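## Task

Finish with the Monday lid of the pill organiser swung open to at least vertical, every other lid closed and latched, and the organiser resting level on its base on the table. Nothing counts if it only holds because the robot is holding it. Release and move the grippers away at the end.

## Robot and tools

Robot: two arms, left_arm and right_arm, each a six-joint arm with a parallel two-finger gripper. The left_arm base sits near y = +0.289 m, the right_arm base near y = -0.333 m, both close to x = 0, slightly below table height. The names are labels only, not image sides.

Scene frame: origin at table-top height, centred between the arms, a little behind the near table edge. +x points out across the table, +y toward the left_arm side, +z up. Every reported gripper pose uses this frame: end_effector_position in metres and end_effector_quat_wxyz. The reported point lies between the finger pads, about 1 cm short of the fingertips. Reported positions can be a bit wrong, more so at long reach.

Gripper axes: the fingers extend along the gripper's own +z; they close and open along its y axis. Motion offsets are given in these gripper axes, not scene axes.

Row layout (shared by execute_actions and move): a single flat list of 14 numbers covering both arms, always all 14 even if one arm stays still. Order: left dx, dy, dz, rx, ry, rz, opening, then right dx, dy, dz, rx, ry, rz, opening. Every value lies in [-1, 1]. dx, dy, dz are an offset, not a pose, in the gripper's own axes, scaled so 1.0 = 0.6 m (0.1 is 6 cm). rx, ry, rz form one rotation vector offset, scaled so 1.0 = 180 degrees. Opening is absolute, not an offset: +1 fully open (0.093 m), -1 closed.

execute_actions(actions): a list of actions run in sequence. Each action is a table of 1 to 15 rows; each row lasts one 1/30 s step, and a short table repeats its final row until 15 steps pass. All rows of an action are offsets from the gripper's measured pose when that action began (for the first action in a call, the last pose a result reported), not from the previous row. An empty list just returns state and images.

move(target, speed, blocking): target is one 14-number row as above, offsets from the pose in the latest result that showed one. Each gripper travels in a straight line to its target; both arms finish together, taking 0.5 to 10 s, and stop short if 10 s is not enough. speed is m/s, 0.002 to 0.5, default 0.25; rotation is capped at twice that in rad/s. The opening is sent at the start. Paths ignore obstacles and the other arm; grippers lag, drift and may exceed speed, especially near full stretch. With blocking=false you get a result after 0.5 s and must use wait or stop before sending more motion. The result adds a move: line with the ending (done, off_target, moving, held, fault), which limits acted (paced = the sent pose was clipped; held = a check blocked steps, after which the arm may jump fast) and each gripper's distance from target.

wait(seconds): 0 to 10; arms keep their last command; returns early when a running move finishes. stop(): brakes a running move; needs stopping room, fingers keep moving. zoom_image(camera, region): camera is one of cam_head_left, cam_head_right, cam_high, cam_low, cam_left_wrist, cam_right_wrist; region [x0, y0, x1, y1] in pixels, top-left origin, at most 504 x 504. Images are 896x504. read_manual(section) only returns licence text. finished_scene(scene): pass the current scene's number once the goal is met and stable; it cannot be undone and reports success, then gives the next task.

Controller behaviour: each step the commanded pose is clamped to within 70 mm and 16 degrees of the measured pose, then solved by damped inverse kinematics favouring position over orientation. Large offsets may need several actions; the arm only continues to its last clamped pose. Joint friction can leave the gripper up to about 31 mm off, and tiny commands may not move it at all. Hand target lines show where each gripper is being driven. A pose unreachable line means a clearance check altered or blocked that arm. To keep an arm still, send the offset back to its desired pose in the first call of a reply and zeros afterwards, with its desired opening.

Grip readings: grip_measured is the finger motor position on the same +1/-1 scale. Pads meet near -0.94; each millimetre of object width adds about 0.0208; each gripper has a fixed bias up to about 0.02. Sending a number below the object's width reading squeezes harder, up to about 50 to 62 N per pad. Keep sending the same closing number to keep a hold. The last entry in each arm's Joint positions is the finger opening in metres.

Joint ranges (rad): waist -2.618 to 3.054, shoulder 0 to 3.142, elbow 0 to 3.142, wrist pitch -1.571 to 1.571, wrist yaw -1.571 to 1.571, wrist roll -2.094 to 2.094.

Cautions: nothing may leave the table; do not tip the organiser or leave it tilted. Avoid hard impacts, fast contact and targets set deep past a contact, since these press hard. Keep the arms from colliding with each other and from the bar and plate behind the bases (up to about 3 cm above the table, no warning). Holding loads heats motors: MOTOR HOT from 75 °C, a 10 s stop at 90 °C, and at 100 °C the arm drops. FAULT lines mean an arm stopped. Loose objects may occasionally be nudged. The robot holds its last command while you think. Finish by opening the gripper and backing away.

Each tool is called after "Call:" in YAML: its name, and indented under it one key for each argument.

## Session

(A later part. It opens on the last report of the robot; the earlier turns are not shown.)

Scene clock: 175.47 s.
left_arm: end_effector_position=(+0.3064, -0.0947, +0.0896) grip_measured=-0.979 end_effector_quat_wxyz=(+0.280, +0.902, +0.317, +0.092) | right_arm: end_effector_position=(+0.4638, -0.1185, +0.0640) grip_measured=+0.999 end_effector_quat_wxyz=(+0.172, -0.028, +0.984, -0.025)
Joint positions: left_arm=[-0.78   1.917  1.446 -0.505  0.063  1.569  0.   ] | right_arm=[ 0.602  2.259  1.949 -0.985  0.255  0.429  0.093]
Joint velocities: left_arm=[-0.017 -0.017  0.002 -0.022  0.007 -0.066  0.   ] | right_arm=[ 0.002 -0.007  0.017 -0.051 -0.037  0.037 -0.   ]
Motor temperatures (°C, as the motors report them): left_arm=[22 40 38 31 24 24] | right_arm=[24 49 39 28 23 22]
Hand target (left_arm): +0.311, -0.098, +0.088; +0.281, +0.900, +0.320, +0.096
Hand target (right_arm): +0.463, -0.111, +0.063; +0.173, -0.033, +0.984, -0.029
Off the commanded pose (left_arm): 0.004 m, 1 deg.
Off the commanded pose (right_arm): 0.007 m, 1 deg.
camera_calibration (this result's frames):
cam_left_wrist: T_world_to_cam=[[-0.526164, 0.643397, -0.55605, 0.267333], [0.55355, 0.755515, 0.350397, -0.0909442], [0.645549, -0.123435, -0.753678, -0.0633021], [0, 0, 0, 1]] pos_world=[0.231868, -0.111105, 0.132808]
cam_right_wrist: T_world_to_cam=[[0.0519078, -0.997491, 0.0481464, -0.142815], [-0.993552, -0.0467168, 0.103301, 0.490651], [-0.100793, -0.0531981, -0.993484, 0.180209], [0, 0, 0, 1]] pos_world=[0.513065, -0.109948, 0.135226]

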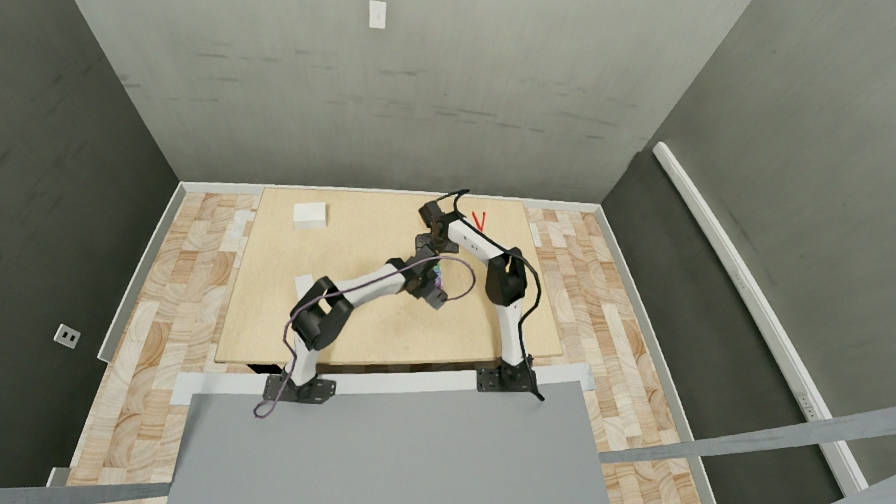

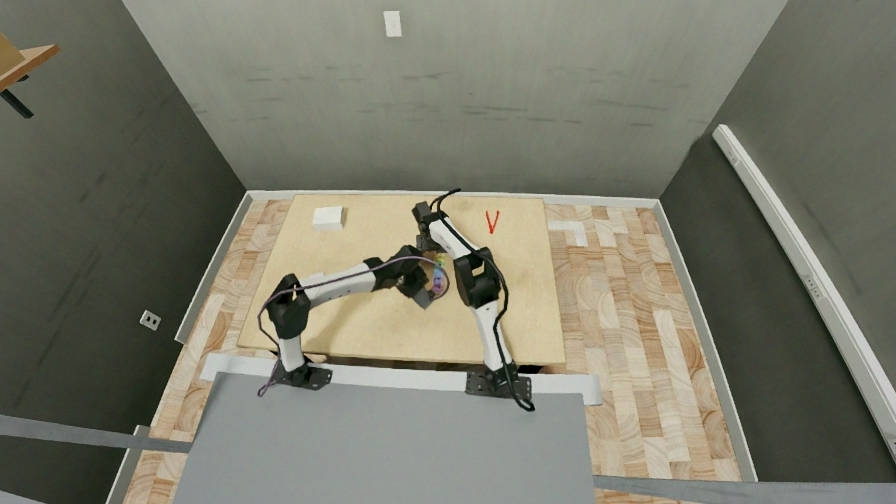

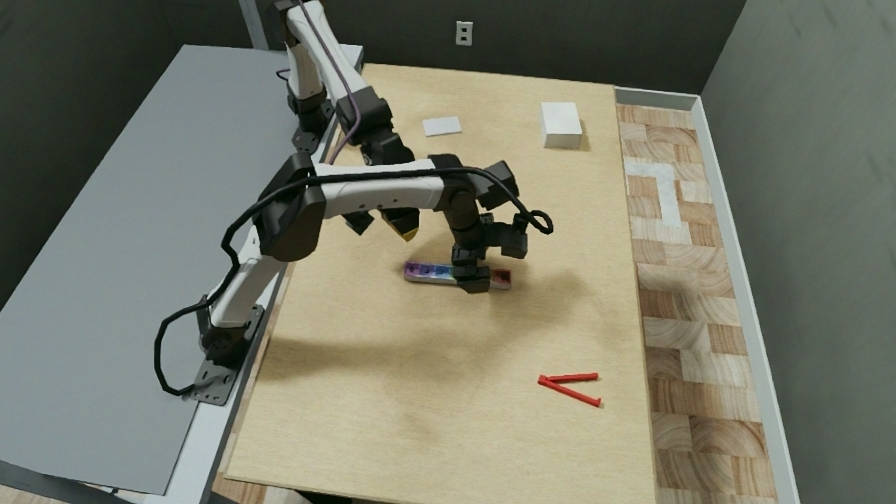

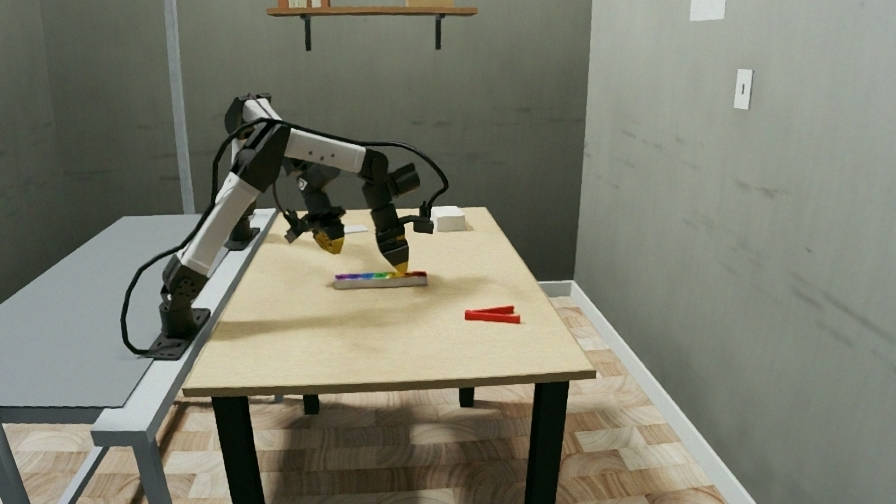

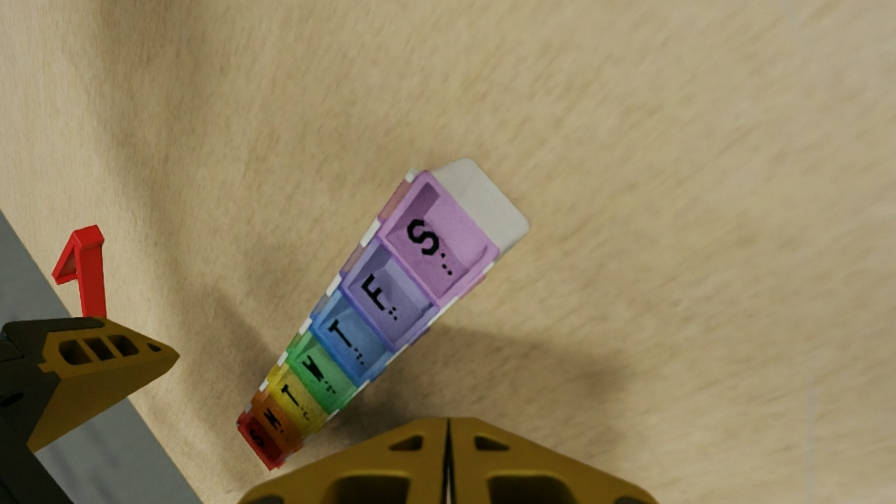

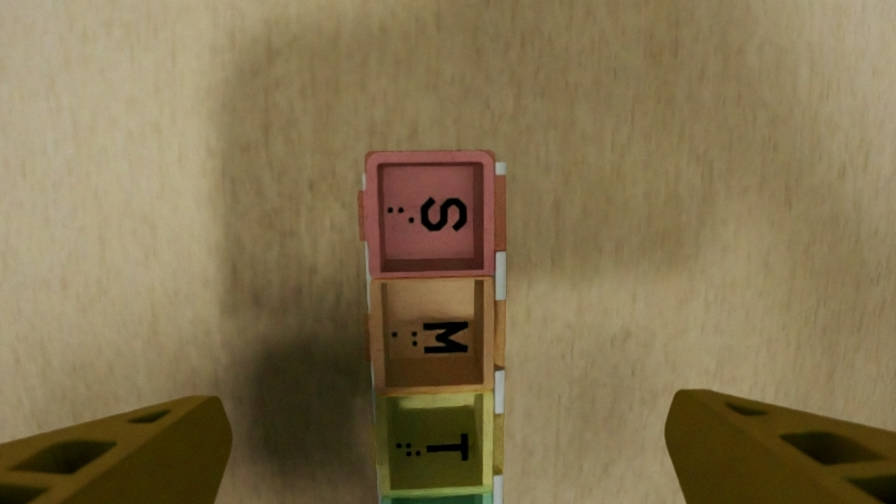

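Call:
move:
  target: [0.0227, 0.046, 0.105, 0, 0, 0, -1, -0.0059, 0.0216, 0.061, 0, 0, 0, 0.2]
  speed: 0.07

Scene clock: 231.77 s.
left_arm: end_effector_position=(+0.3301, -0.1225, +0.0669) grip_measured=-0.979 end_effector_quat_wxyz=(+0.280, +0.903, +0.313, +0.090) | right_arm: end_effector_position=(+0.4677, -0.1140, +0.0250) grip_measured=+0.202 end_effector_quat_wxyz=(+0.154, -0.031, +0.987, -0.035)
Joint positions: left_arm=[-0.78   2.076  1.583 -0.484  0.069  1.575  0.   ] | right_arm=[ 0.602  2.346  1.95  -0.941  0.255  0.429  0.055]
Joint velocities: left_arm=[ 0.007 -0.012 -0.007 -0.022 -0.037 -0.066  0.   ] | right_arm=[ 0.002  0.007  0.032 -0.007 -0.051 -0.066 -0.   ]
Motor temperatures (°C, as the motors report them): left_arm=[22 47 42 32 24 24] | right_arm=[24 54 42 28 23 22]
Hand target (left_arm): +0.329, -0.122, +0.067; +0.279, +0.903, +0.313, +0.089
Hand target (right_arm): +0.478, -0.107, +0.030; +0.172, -0.028, +0.984, -0.025
Off the commanded pose (left_arm): 0.028 m, 0 deg.
Off the commanded pose (right_arm): 0.014 m, 2 deg.
move: held (left_arm, right_arm); limits=held; held on 15 of 39 steps (left_arm, right_arm), including the last (left_arm, right_arm)
pose unreachable (left arm): on one or more control steps of this call, first in action 0 (counted from 0), this arm could not follow its commanded pose, so it was not sent that pose on those steps. On the call's last step it was still not sent that pose. It may still have moved: this result reports where it is.
cause: the commanded pose would bring a part of the arm too close to another arm (this arm's wrist (the part past joint 4) and the other arm's wrist (the part past joint 4)).
pose unreachable (right arm): on one or more control steps of this call, first in action 0 (counted from 0), this arm could not follow its commanded pose, so it was not sent that pose on those steps. On the call's last step it was still not sent that pose. It may still have moved: this result reports where it is.
cause: the commanded pose would bring a part of the arm too close to another arm (this arm's forearm (the part past joint 3) and the other arm's wrist (the part past joint 4)).
camera_calibration (this result's frames):
cam_left_wrist: T_world_to_cam=[[-0.522102, 0.647454, -0.555169, 0.284197], [0.560155, 0.751169, 0.349244, -0.0776947], [0.643145, -0.12864, -0.754862, -0.0989311], [0, 0, 0, 1]] pos_world=[0.255528, -0.138369, 0.110232]
cam_right_wrist: T_world_to_cam=[[0.0559635, -0.996185, 0.0669639, -0.138872], [-0.989148, -0.0461927, 0.139474, 0.495855], [-0.135849, -0.0740427, -0.987959, 0.155965], [0, 0, 0, 1]] pos_world=[0.519433, -0.103889, 0.0942271]

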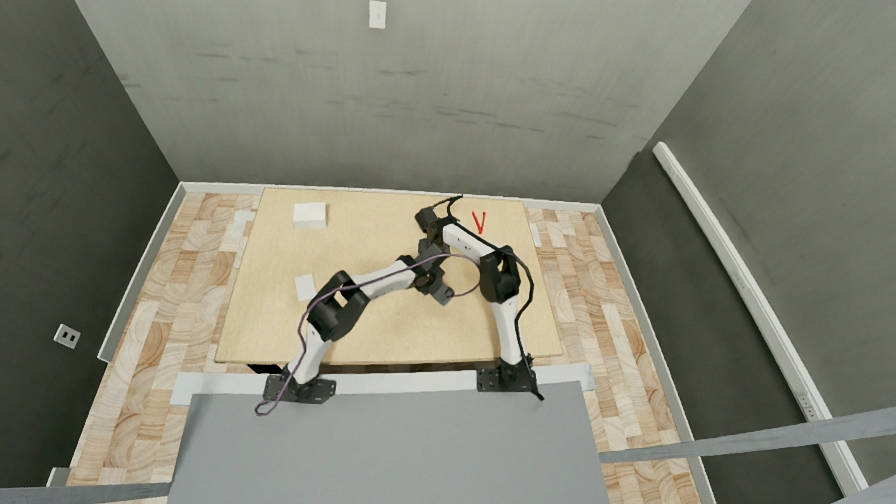

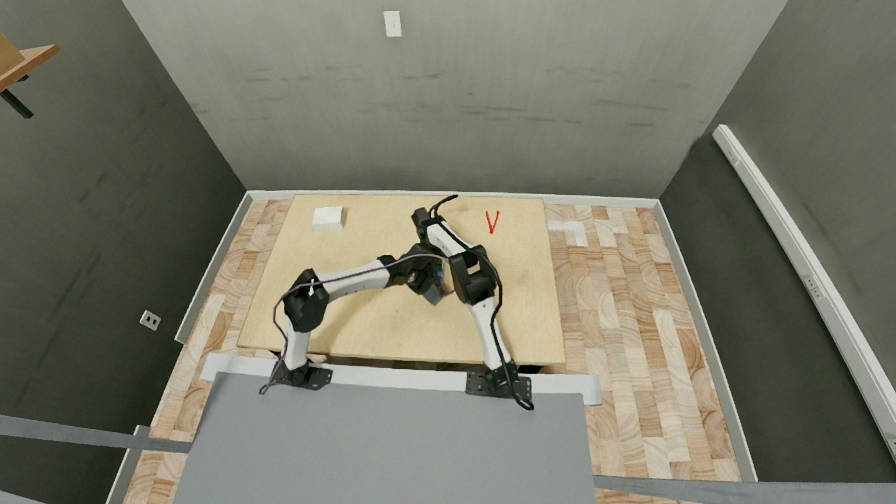

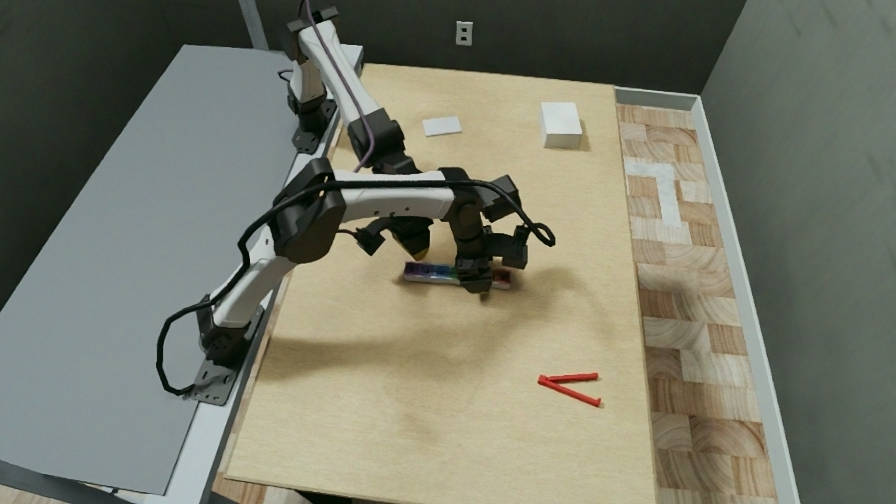

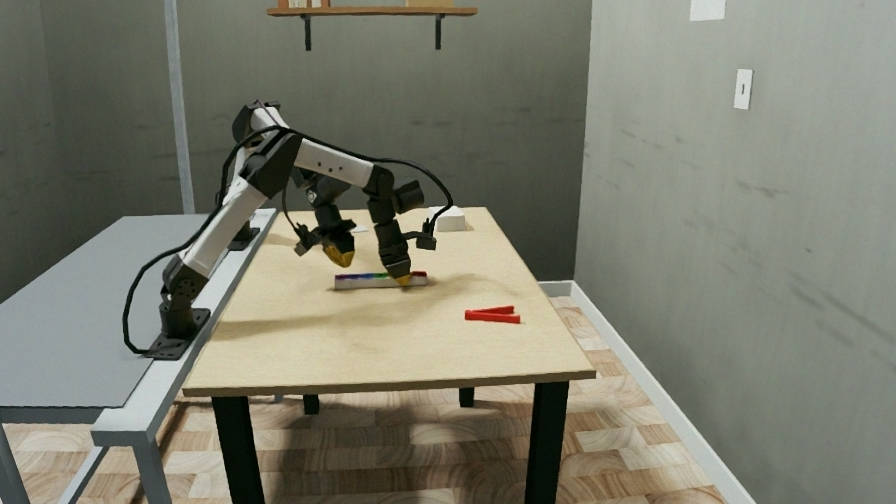

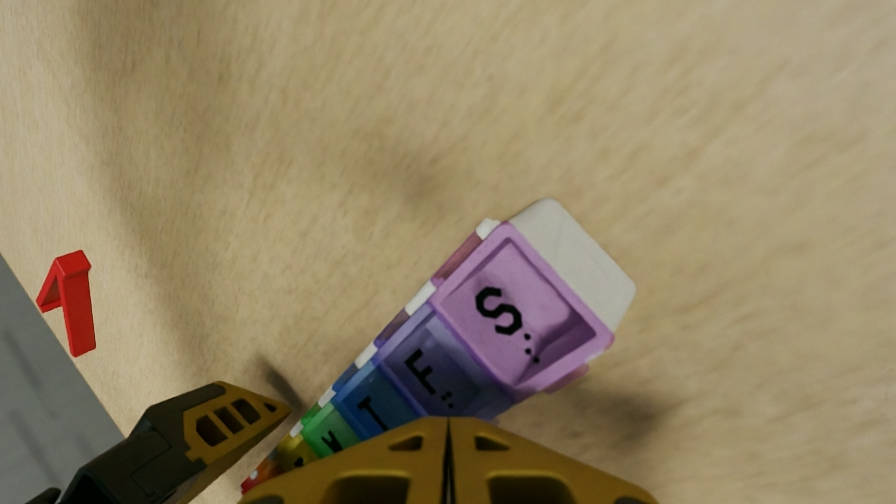

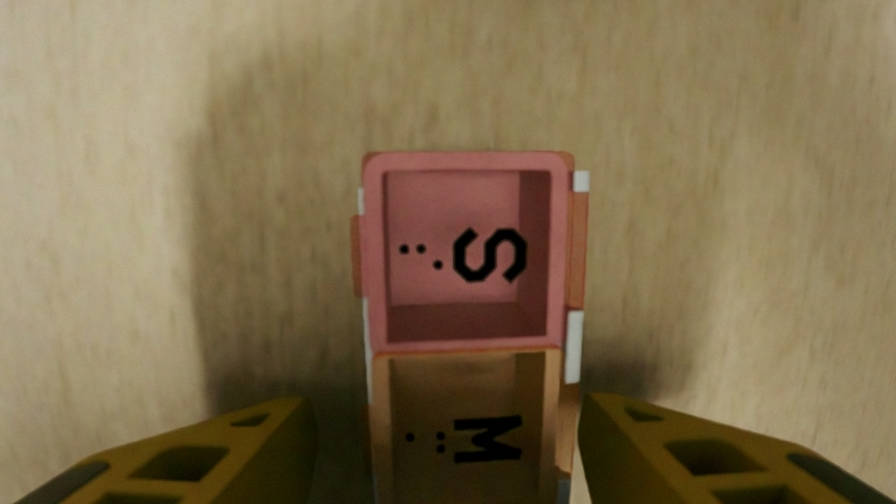

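Call:
move:
  target: [0.0075, 0.0052, 0.0237, -0.1, 0, 0, -1, -0.042, -0.0097, -0.0105, -0.0075, -0.0205, 0.014, 0.35]
  speed: 0.15

Scene clock: 267.93 s.
left_arm: end_effector_position=(+0.3416, -0.1357, +0.0606) grip_measured=-0.979 end_effector_quat_wxyz=(+0.421, +0.849, +0.288, +0.141) | right_arm: end_effector_position=(+0.4795, -0.1228, +0.0284) grip_measured=+0.348 end_effector_quat_wxyz=(+0.166, -0.016, +0.986, -0.031)
Joint positions: left_arm=[-0.78   2.025  1.248  0.124  0.069  1.568  0.   ] | right_arm=[ 0.576  2.346  1.96  -0.921  0.255  0.429  0.062]
Joint velocities: left_arm=[-0.007 -0.007  0.002 -0.037 -0.022  0.037  0.   ] | right_arm=[ 0.007 -0.007  0.022 -0.051 -0.066  0.037  0.001]
Motor temperatures (°C, as the motors report them): left_arm=[22 56 40 32 24 24] | right_arm=[24 58 43 28 23 22]
Hand target (left_arm): +0.341, -0.129, +0.056; +0.417, +0.849, +0.294, +0.139
Hand target (right_arm): +0.490, -0.118, +0.039; +0.187, -0.013, +0.982, -0.020
Off the commanded pose (left_arm): 0.009 m, 1 deg.
Off the commanded pose (right_arm): 0.016 m, 3 deg.
move: off_target (right_arm)
camera_calibration (this result's frames):
cam_left_wrist: T_world_to_cam=[[-0.377105, 0.482353, -0.79065, 0.237641], [0.5035, 0.823277, 0.262111, -0.0376827], [0.777354, -0.299249, -0.553327, -0.193968], [0, 0, 0, 1]] pos_world=[0.259371, -0.141648, 0.0904405]
cam_right_wrist: T_world_to_cam=[[0.0272579, -0.998163, 0.0541007, -0.134658], [-0.993115, -0.0208723, 0.115273, 0.512302], [-0.113932, -0.0568703, -0.99186, 0.151956], [0, 0, 0, 1]] pos_world=[0.529758, -0.115076, 0.0989498]

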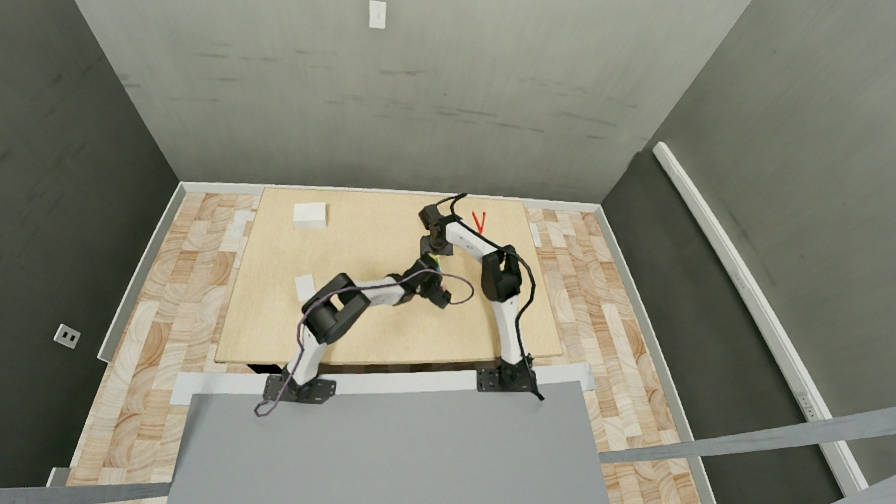

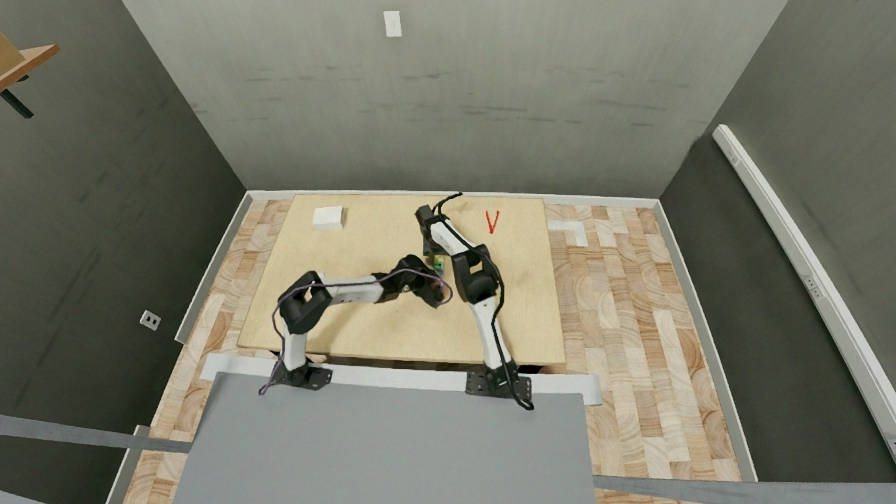

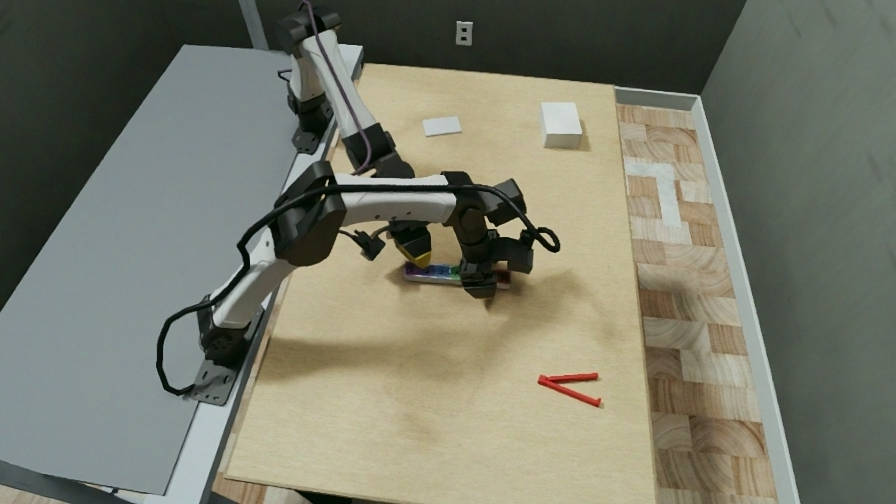

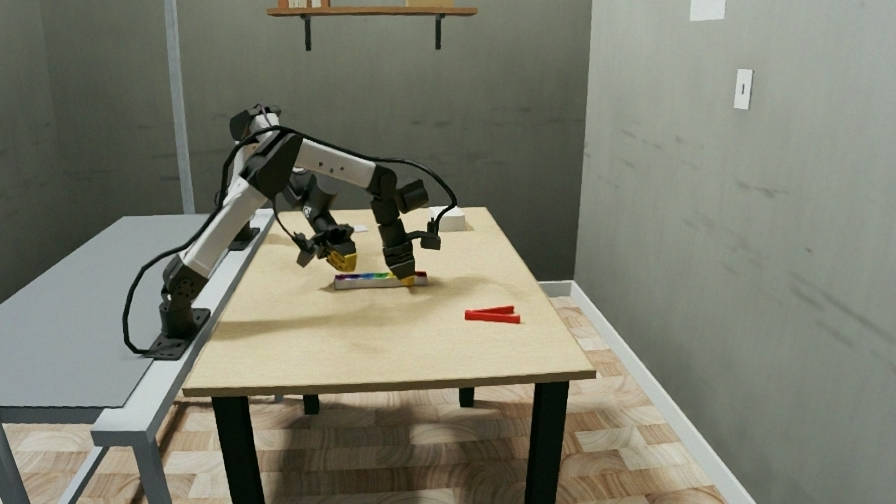

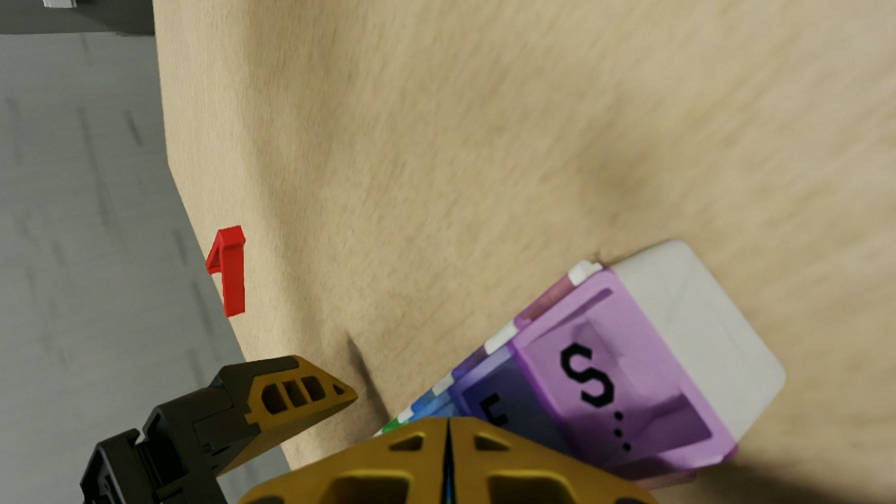

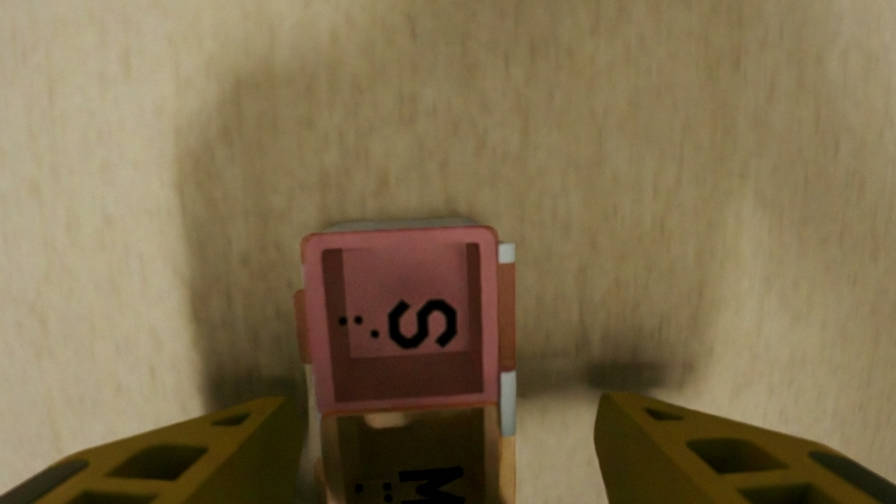

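Call:
execute_actions:
  actions:
    - [[0.007,-0.012,-0.002,0,0,0,-1,0,0,0,0,0,0,0.29],[0.007,-0.0126,-0.0016,0,0,0,-1,0,0,0,0,0,0,0.23],[0.0072,-0.0133,-0.0013,0,0,0,-1,0,0,0,0,0,0,0.17],[0.0073,-0.014,-0.0009,0,0,0,-1,0,0,0,0,0,0,0.12],[0.0074,-0.0146,-0.0006,0,0,0,-1,0,0,0,0,0,0,0.08],[0.0075,-0.0152,-0.0002,0,0,0,-1,0,0,0,0,0,0,0.06],[0.0076,-0.0159,0.0002,0,0,0,-1,0,0,0,0,0,0,0.045],[0.0077,-0.0165,0.0005,0,0,0,-1,0,0,0,0,0,0,0.03],[0.0078,-0.0172,0.0009,0,0,0,-1,0,0,0,0,0,0,0.015],[0.0079,-0.0178,0.0012,0,0,0,-1,0,0,0,0,0,0,0.0],[0.008,-0.0185,0.0016,0,0,0,-1,0,0,0,0,0,0,-0.015],[0.008,-0.0191,0.002,0,0,0,-1,0,0,0,0,0,0,-0.03],[0.008,-0.0197,0.0023,0,0,0,-1,0,0,0,0,0,0,-0.045],[0.008,-0.0204,0.0027,0,0,0,-1,0,0,0,0,0,0,-0.06],[0.008,-0.021,0.003,0,0,0,-1,0,0,0,0,0,0,-0.075]]
    - [[0.006,-0.010,0,0,0,0,-1,0,0,0,0,0,0,-0.09],[0.006,-0.0104,0.0003,0,0,0,-1,0,0,0,0,0,0,-0.105],[0.006,-0.0108,0.0006,0,0,0,-1,0,0,0,0,0,0,-0.12],[0.006,-0.0112,0.0009,0,0,0,-1,0,0,0,0,0,0,-0.135],[0.006,-0.0116,0.0012,0,0,0,-1,0,0,0,0,0,0,-0.15],[0.006,-0.012,0.0015,0,0,0,-1,0,0,0,0,0,0,-0.163],[0.006,-0.0124,0.0018,0,0,0,-1,0,0,0,0,0,0,-0.176],[0.006,-0.0128,0.0021,0,0,0,-1,0,0,0,0,0,0,-0.188],[0.006,-0.0132,0.0024,0,0,0,-1,0,0,0,0,0,0,-0.2],[0.006,-0.0136,0.0027,0,0,0,-1,0,0,0,0,0,0,-0.212],[0.006,-0.014,0.003,0,0,0,-1,0,0,0,0,0,0,-0.224],[0.006,-0.0144,0.0033,0,0,0,-1,0,0,0,0,0,0,-0.236],[0.006,-0.0148,0.0036,0,0,0,-1,0,0,0,0,0,0,-0.248],[0.006,-0.0152,0.0039,0,0,0,-1,0,0,0,0,0,0,-0.26],[0.006,-0.0156,0.0042,0,0,0,-1,0,0,0,0,0,0,-0.272]]
    - [[0.003,-0.009,0.003,0,0,0,-1,0,0,0,0,0,0,-0.284],[0.003,-0.0102,0.0039,0,0,0,-1,0,0,0,0,0,0,-0.296],[0.003,-0.0114,0.0048,0,0,0,-1,0,0,0,0,0,0,-0.308],[0.003,-0.0126,0.0057,0,0,0,-1,0,0,0,0,0,0,-0.32],[0.003,-0.0138,0.0066,0,0,0,-1,0,0,0,0,0,0,-0.33],[0.003,-0.015,0.0075,0,0,0,-1,0,0,0,0,0,0,-0.33],[0.003,-0.0162,0.0084,0,0,0,-1,0,0,0,0,0,0,-0.33],[0.003,-0.0174,0.0093,0,0,0,-1,0,0,0,0,0,0,-0.33],[0.003,-0.0186,0.0102,0,0,0,-1,0,0,0,0,0,0,-0.33],[0.003,-0.0198,0.0111,0,0,0,-1,0,0,0,0,0,0,-0.33],[0.003,-0.021,0.012,0,0,0,-1,0,0,0,0,0,0,-0.33],[0.003,-0.0222,0.0129,0,0,0,-1,0,0,0,0,0,0,-0.33],[0.003,-0.0234,0.0138,0,0,0,-1,0,0,0,0,0,0,-0.33],[0.003,-0.0246,0.0147,0,0,0,-1,0,0,0,0,0,0,-0.33],[0.003,-0.0258,0.0156,0,0,0,-1,0,0,0,0,0,0,-0.33]]

Scene clock: 295.80 s.
left_arm: end_effector_position=(+0.3463, -0.1442, +0.0740) grip_measured=-0.979 end_effector_quat_wxyz=(+0.459, +0.831, +0.276, +0.151) | right_arm: end_effector_position=(+0.4796, -0.1228, +0.0284) grip_measured=-0.318 end_effector_quat_wxyz=(+0.166, -0.016, +0.986, -0.031)
Joint positions: left_arm=[-0.78   2.025  1.229  0.232  0.078  1.568  0.   ] | right_arm=[ 0.576  2.346  1.96  -0.92   0.255  0.429  0.03 ]
Joint velocities: left_arm=[-0.002 -0.012  0.007  0.139 -0.007  0.022  0.   ] | right_arm=[ 0.002  0.007  0.002 -0.037 -0.051 -0.007 -0.001]
Motor temperatures (°C, as the motors report them): left_arm=[22 59 38 35 24 24] | right_arm=[24 63 44 28 23 22]
Hand target (left_arm): +0.343, -0.137, +0.047; +0.439, +0.841, +0.281, +0.144
Hand target (right_arm): +0.480, -0.123, +0.028; +0.166, -0.016, +0.986, -0.031
Off the commanded pose (left_arm): 0.028 m, 3 deg.
Off the commanded pose (right_arm): 0.000 m, 0 deg.
camera_calibration (this result's frames):
cam_left_wrist: T_world_to_cam=[[-0.328585, 0.428761, -0.841544, 0.23336], [0.499084, 0.83528, 0.2307, -0.0309288], [0.80184, -0.344196, -0.488448, -0.212543], [0, 0, 0, 1]] pos_world=[0.26254, -0.147378, 0.0997016]
cam_right_wrist: T_world_to_cam=[[0.0272212, -0.998174, 0.0539262, -0.134599], [-0.993153, -0.0208748, 0.114937, 0.512404], [-0.113602, -0.0566857, -0.991908, 0.151857], [0, 0, 0, 1]] pos_world=[0.529811, -0.115049, 0.0989923]

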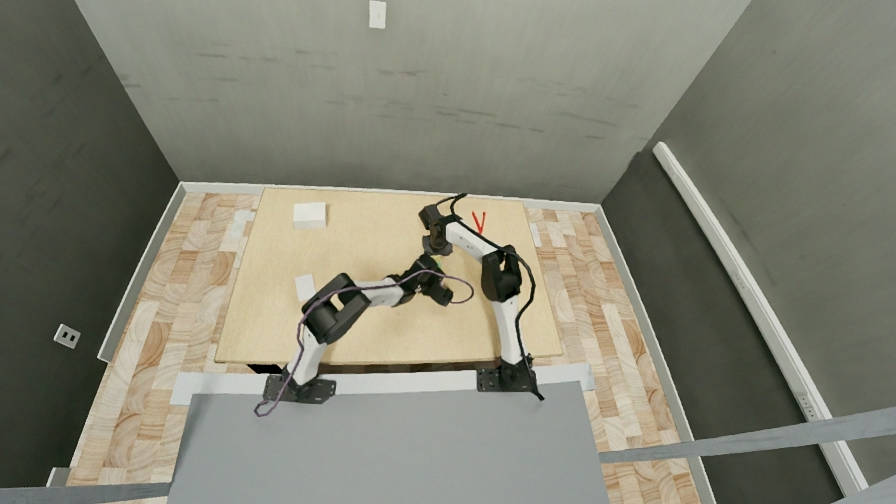

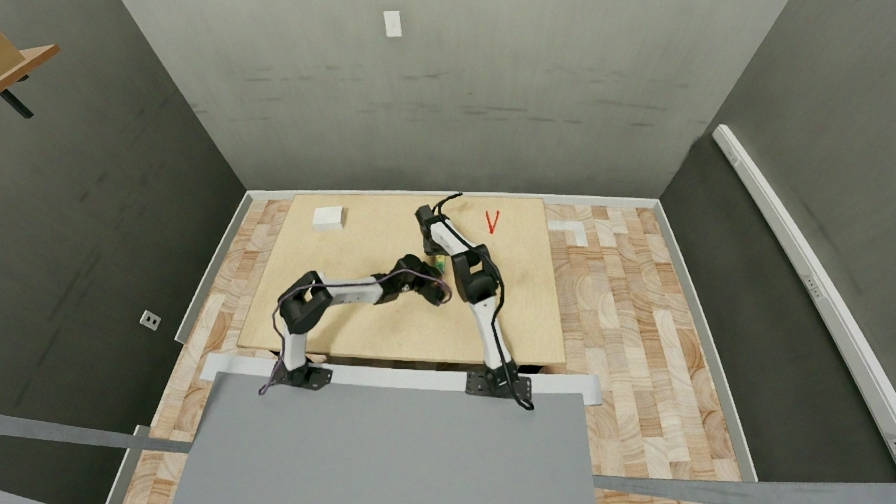

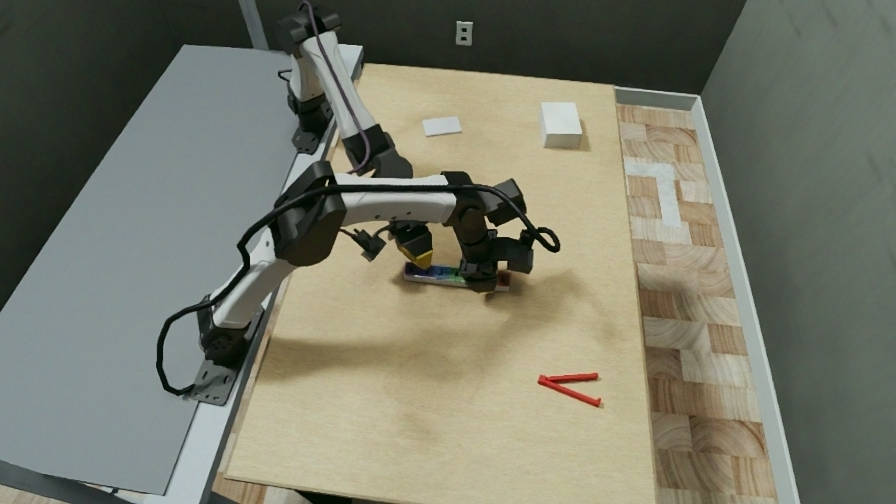

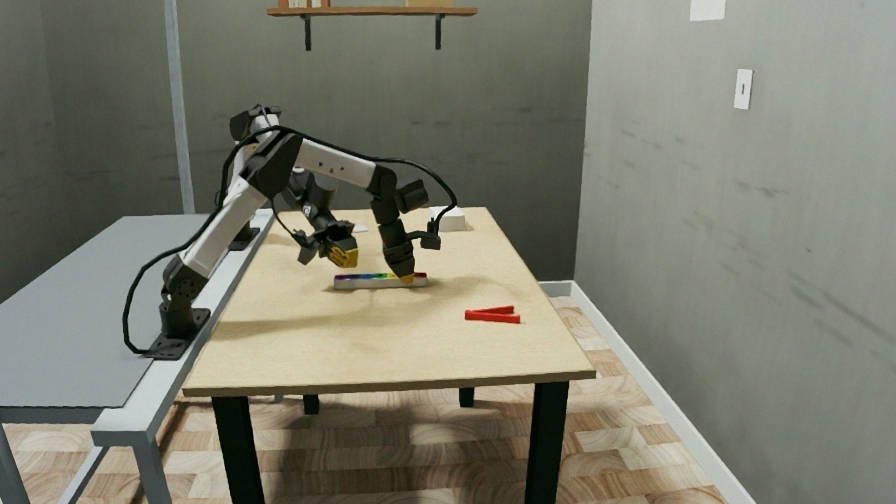

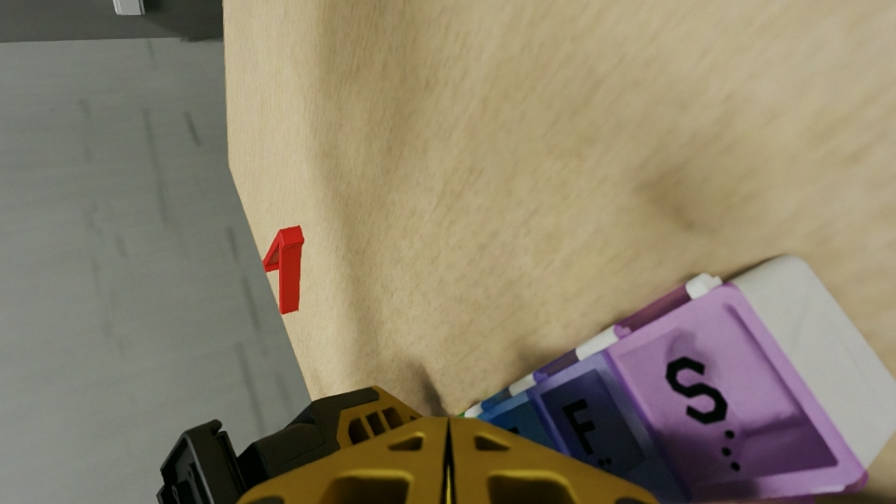

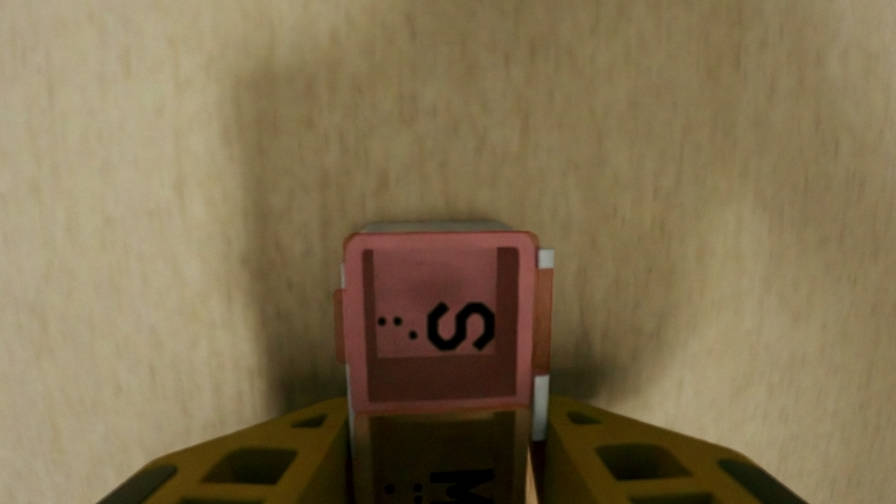

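Call:
move:
  target: [0, -0.113, 0.0225, 0.0732, 0, 0, -1, 0, 0, 0, 0, 0, 0, -0.33]
  speed: 0.07

Scene clock: 306.60 s.
left_arm: end_effector_position=(+0.3393, -0.1347, +0.0504) grip_measured=-0.979 end_effector_quat_wxyz=(+0.416, +0.853, +0.286, +0.135) | right_arm: end_effector_position=(+0.4796, -0.1228, +0.0284) grip_measured=-0.318 end_effector_quat_wxyz=(+0.166, -0.016, +0.986, -0.031)
Joint positions: left_arm=[-0.78   2.04   1.237  0.136  0.078  1.57   0.   ] | right_arm=[ 0.576  2.346  1.96  -0.92   0.255  0.429  0.03 ]
Joint velocities: left_arm=[ 0.007 -0.012  0.022 -0.066 -0.051 -0.051  0.   ] | right_arm=[-0.002 -0.012  0.017  0.007  0.037 -0.081 -0.001]
Motor temperatures (°C, as the motors report them): left_arm=[22 57 38 36 24 24] | right_arm=[24 64 43 28 23 22]
Hand target (left_arm): +0.330, -0.123, +0.011; +0.362, +0.877, +0.292, +0.117
Hand target (right_arm): +0.480, -0.123, +0.028; +0.166, -0.016, +0.986, -0.030
Off the commanded pose (left_arm): 0.043 m, 7 deg.
Off the commanded pose (right_arm): 0.000 m, 0 deg.
move: off_target (left_arm)
camera_calibration (this result's frames):
cam_left_wrist: T_world_to_cam=[[-0.383744, 0.492021, -0.781445, 0.2313], [0.513141, 0.81717, 0.262527, -0.0387606], [0.767741, -0.300248, -0.56606, -0.193797], [0, 0, 0, 1]] pos_world=[0.257436, -0.140318, 0.0812232]
cam_right_wrist: T_world_to_cam=[[0.0272212, -0.998174, 0.0539262, -0.134599], [-0.993153, -0.0208748, 0.114937, 0.512404], [-0.113602, -0.0566857, -0.991908, 0.151857], [0, 0, 0, 1]] pos_world=[0.529811, -0.115049, 0.0989923]

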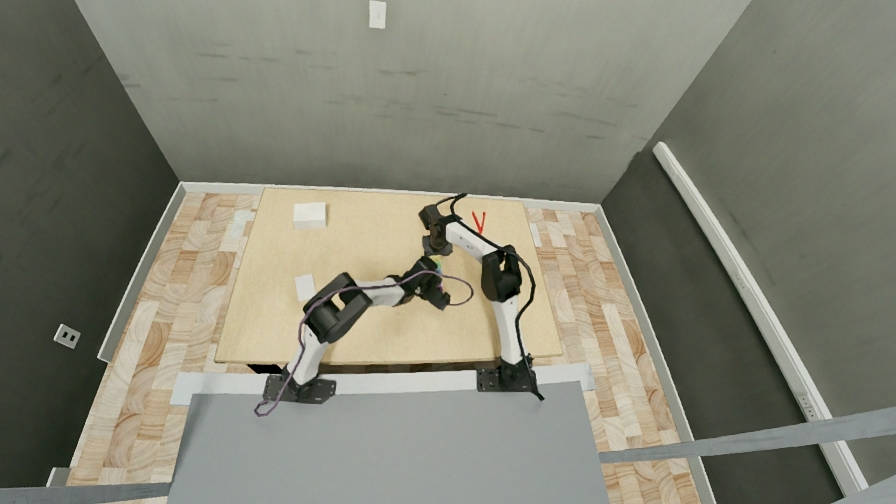

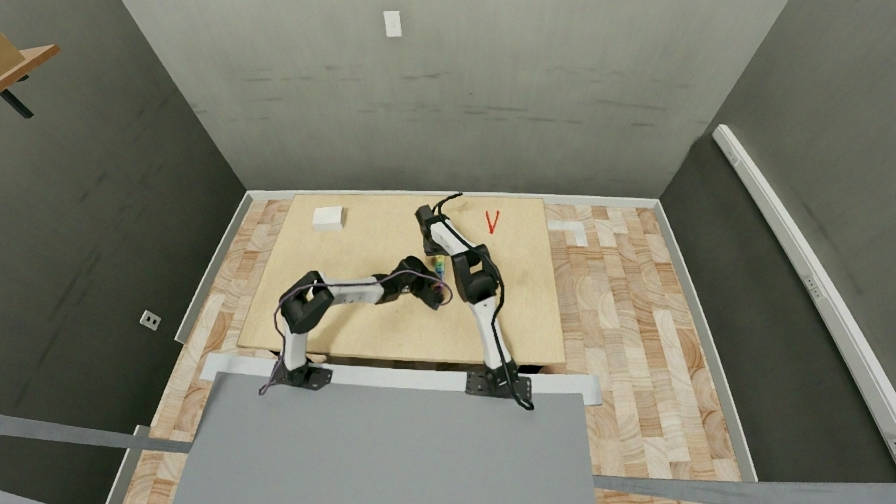

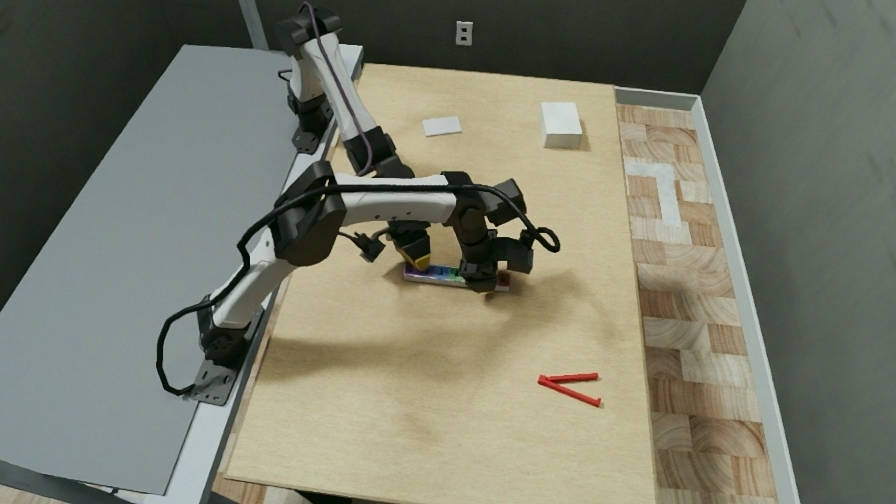

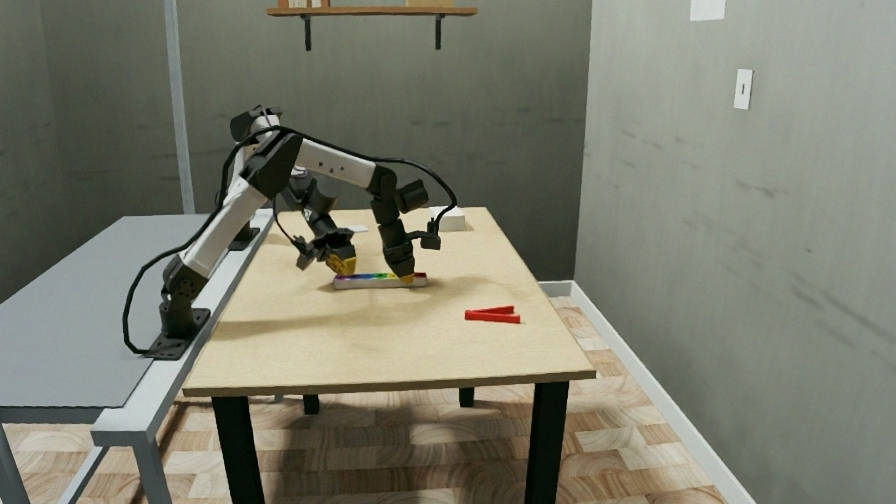

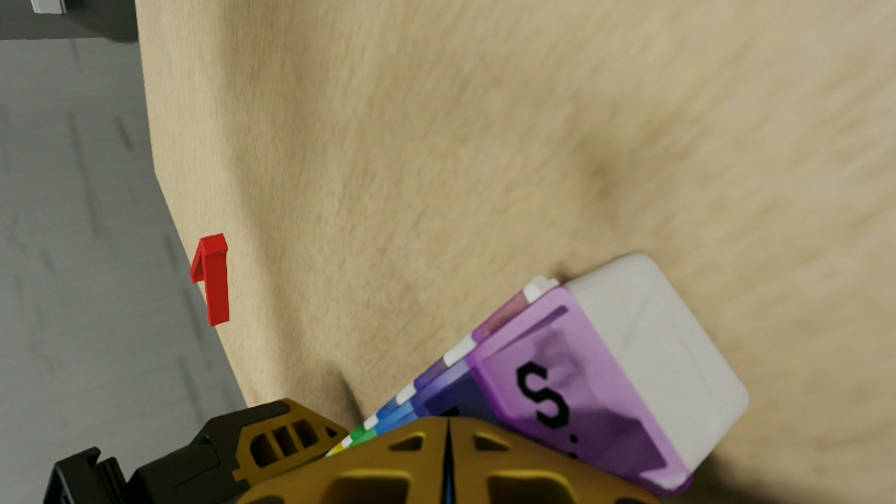

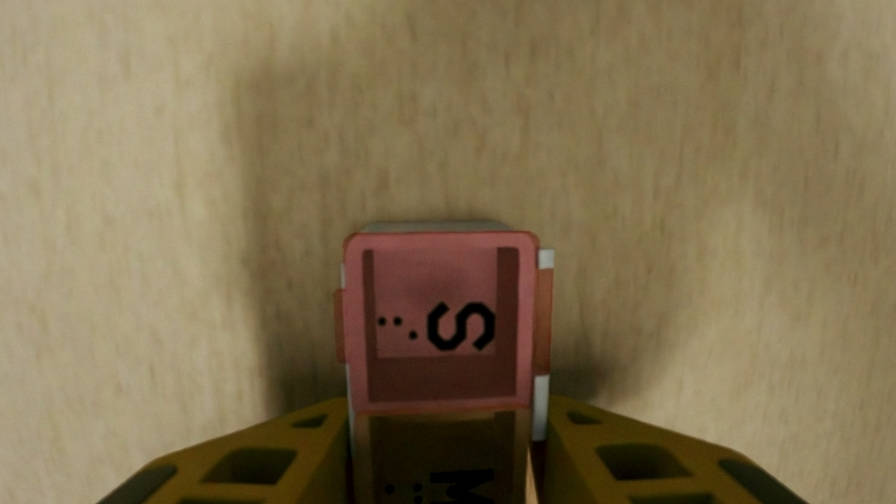

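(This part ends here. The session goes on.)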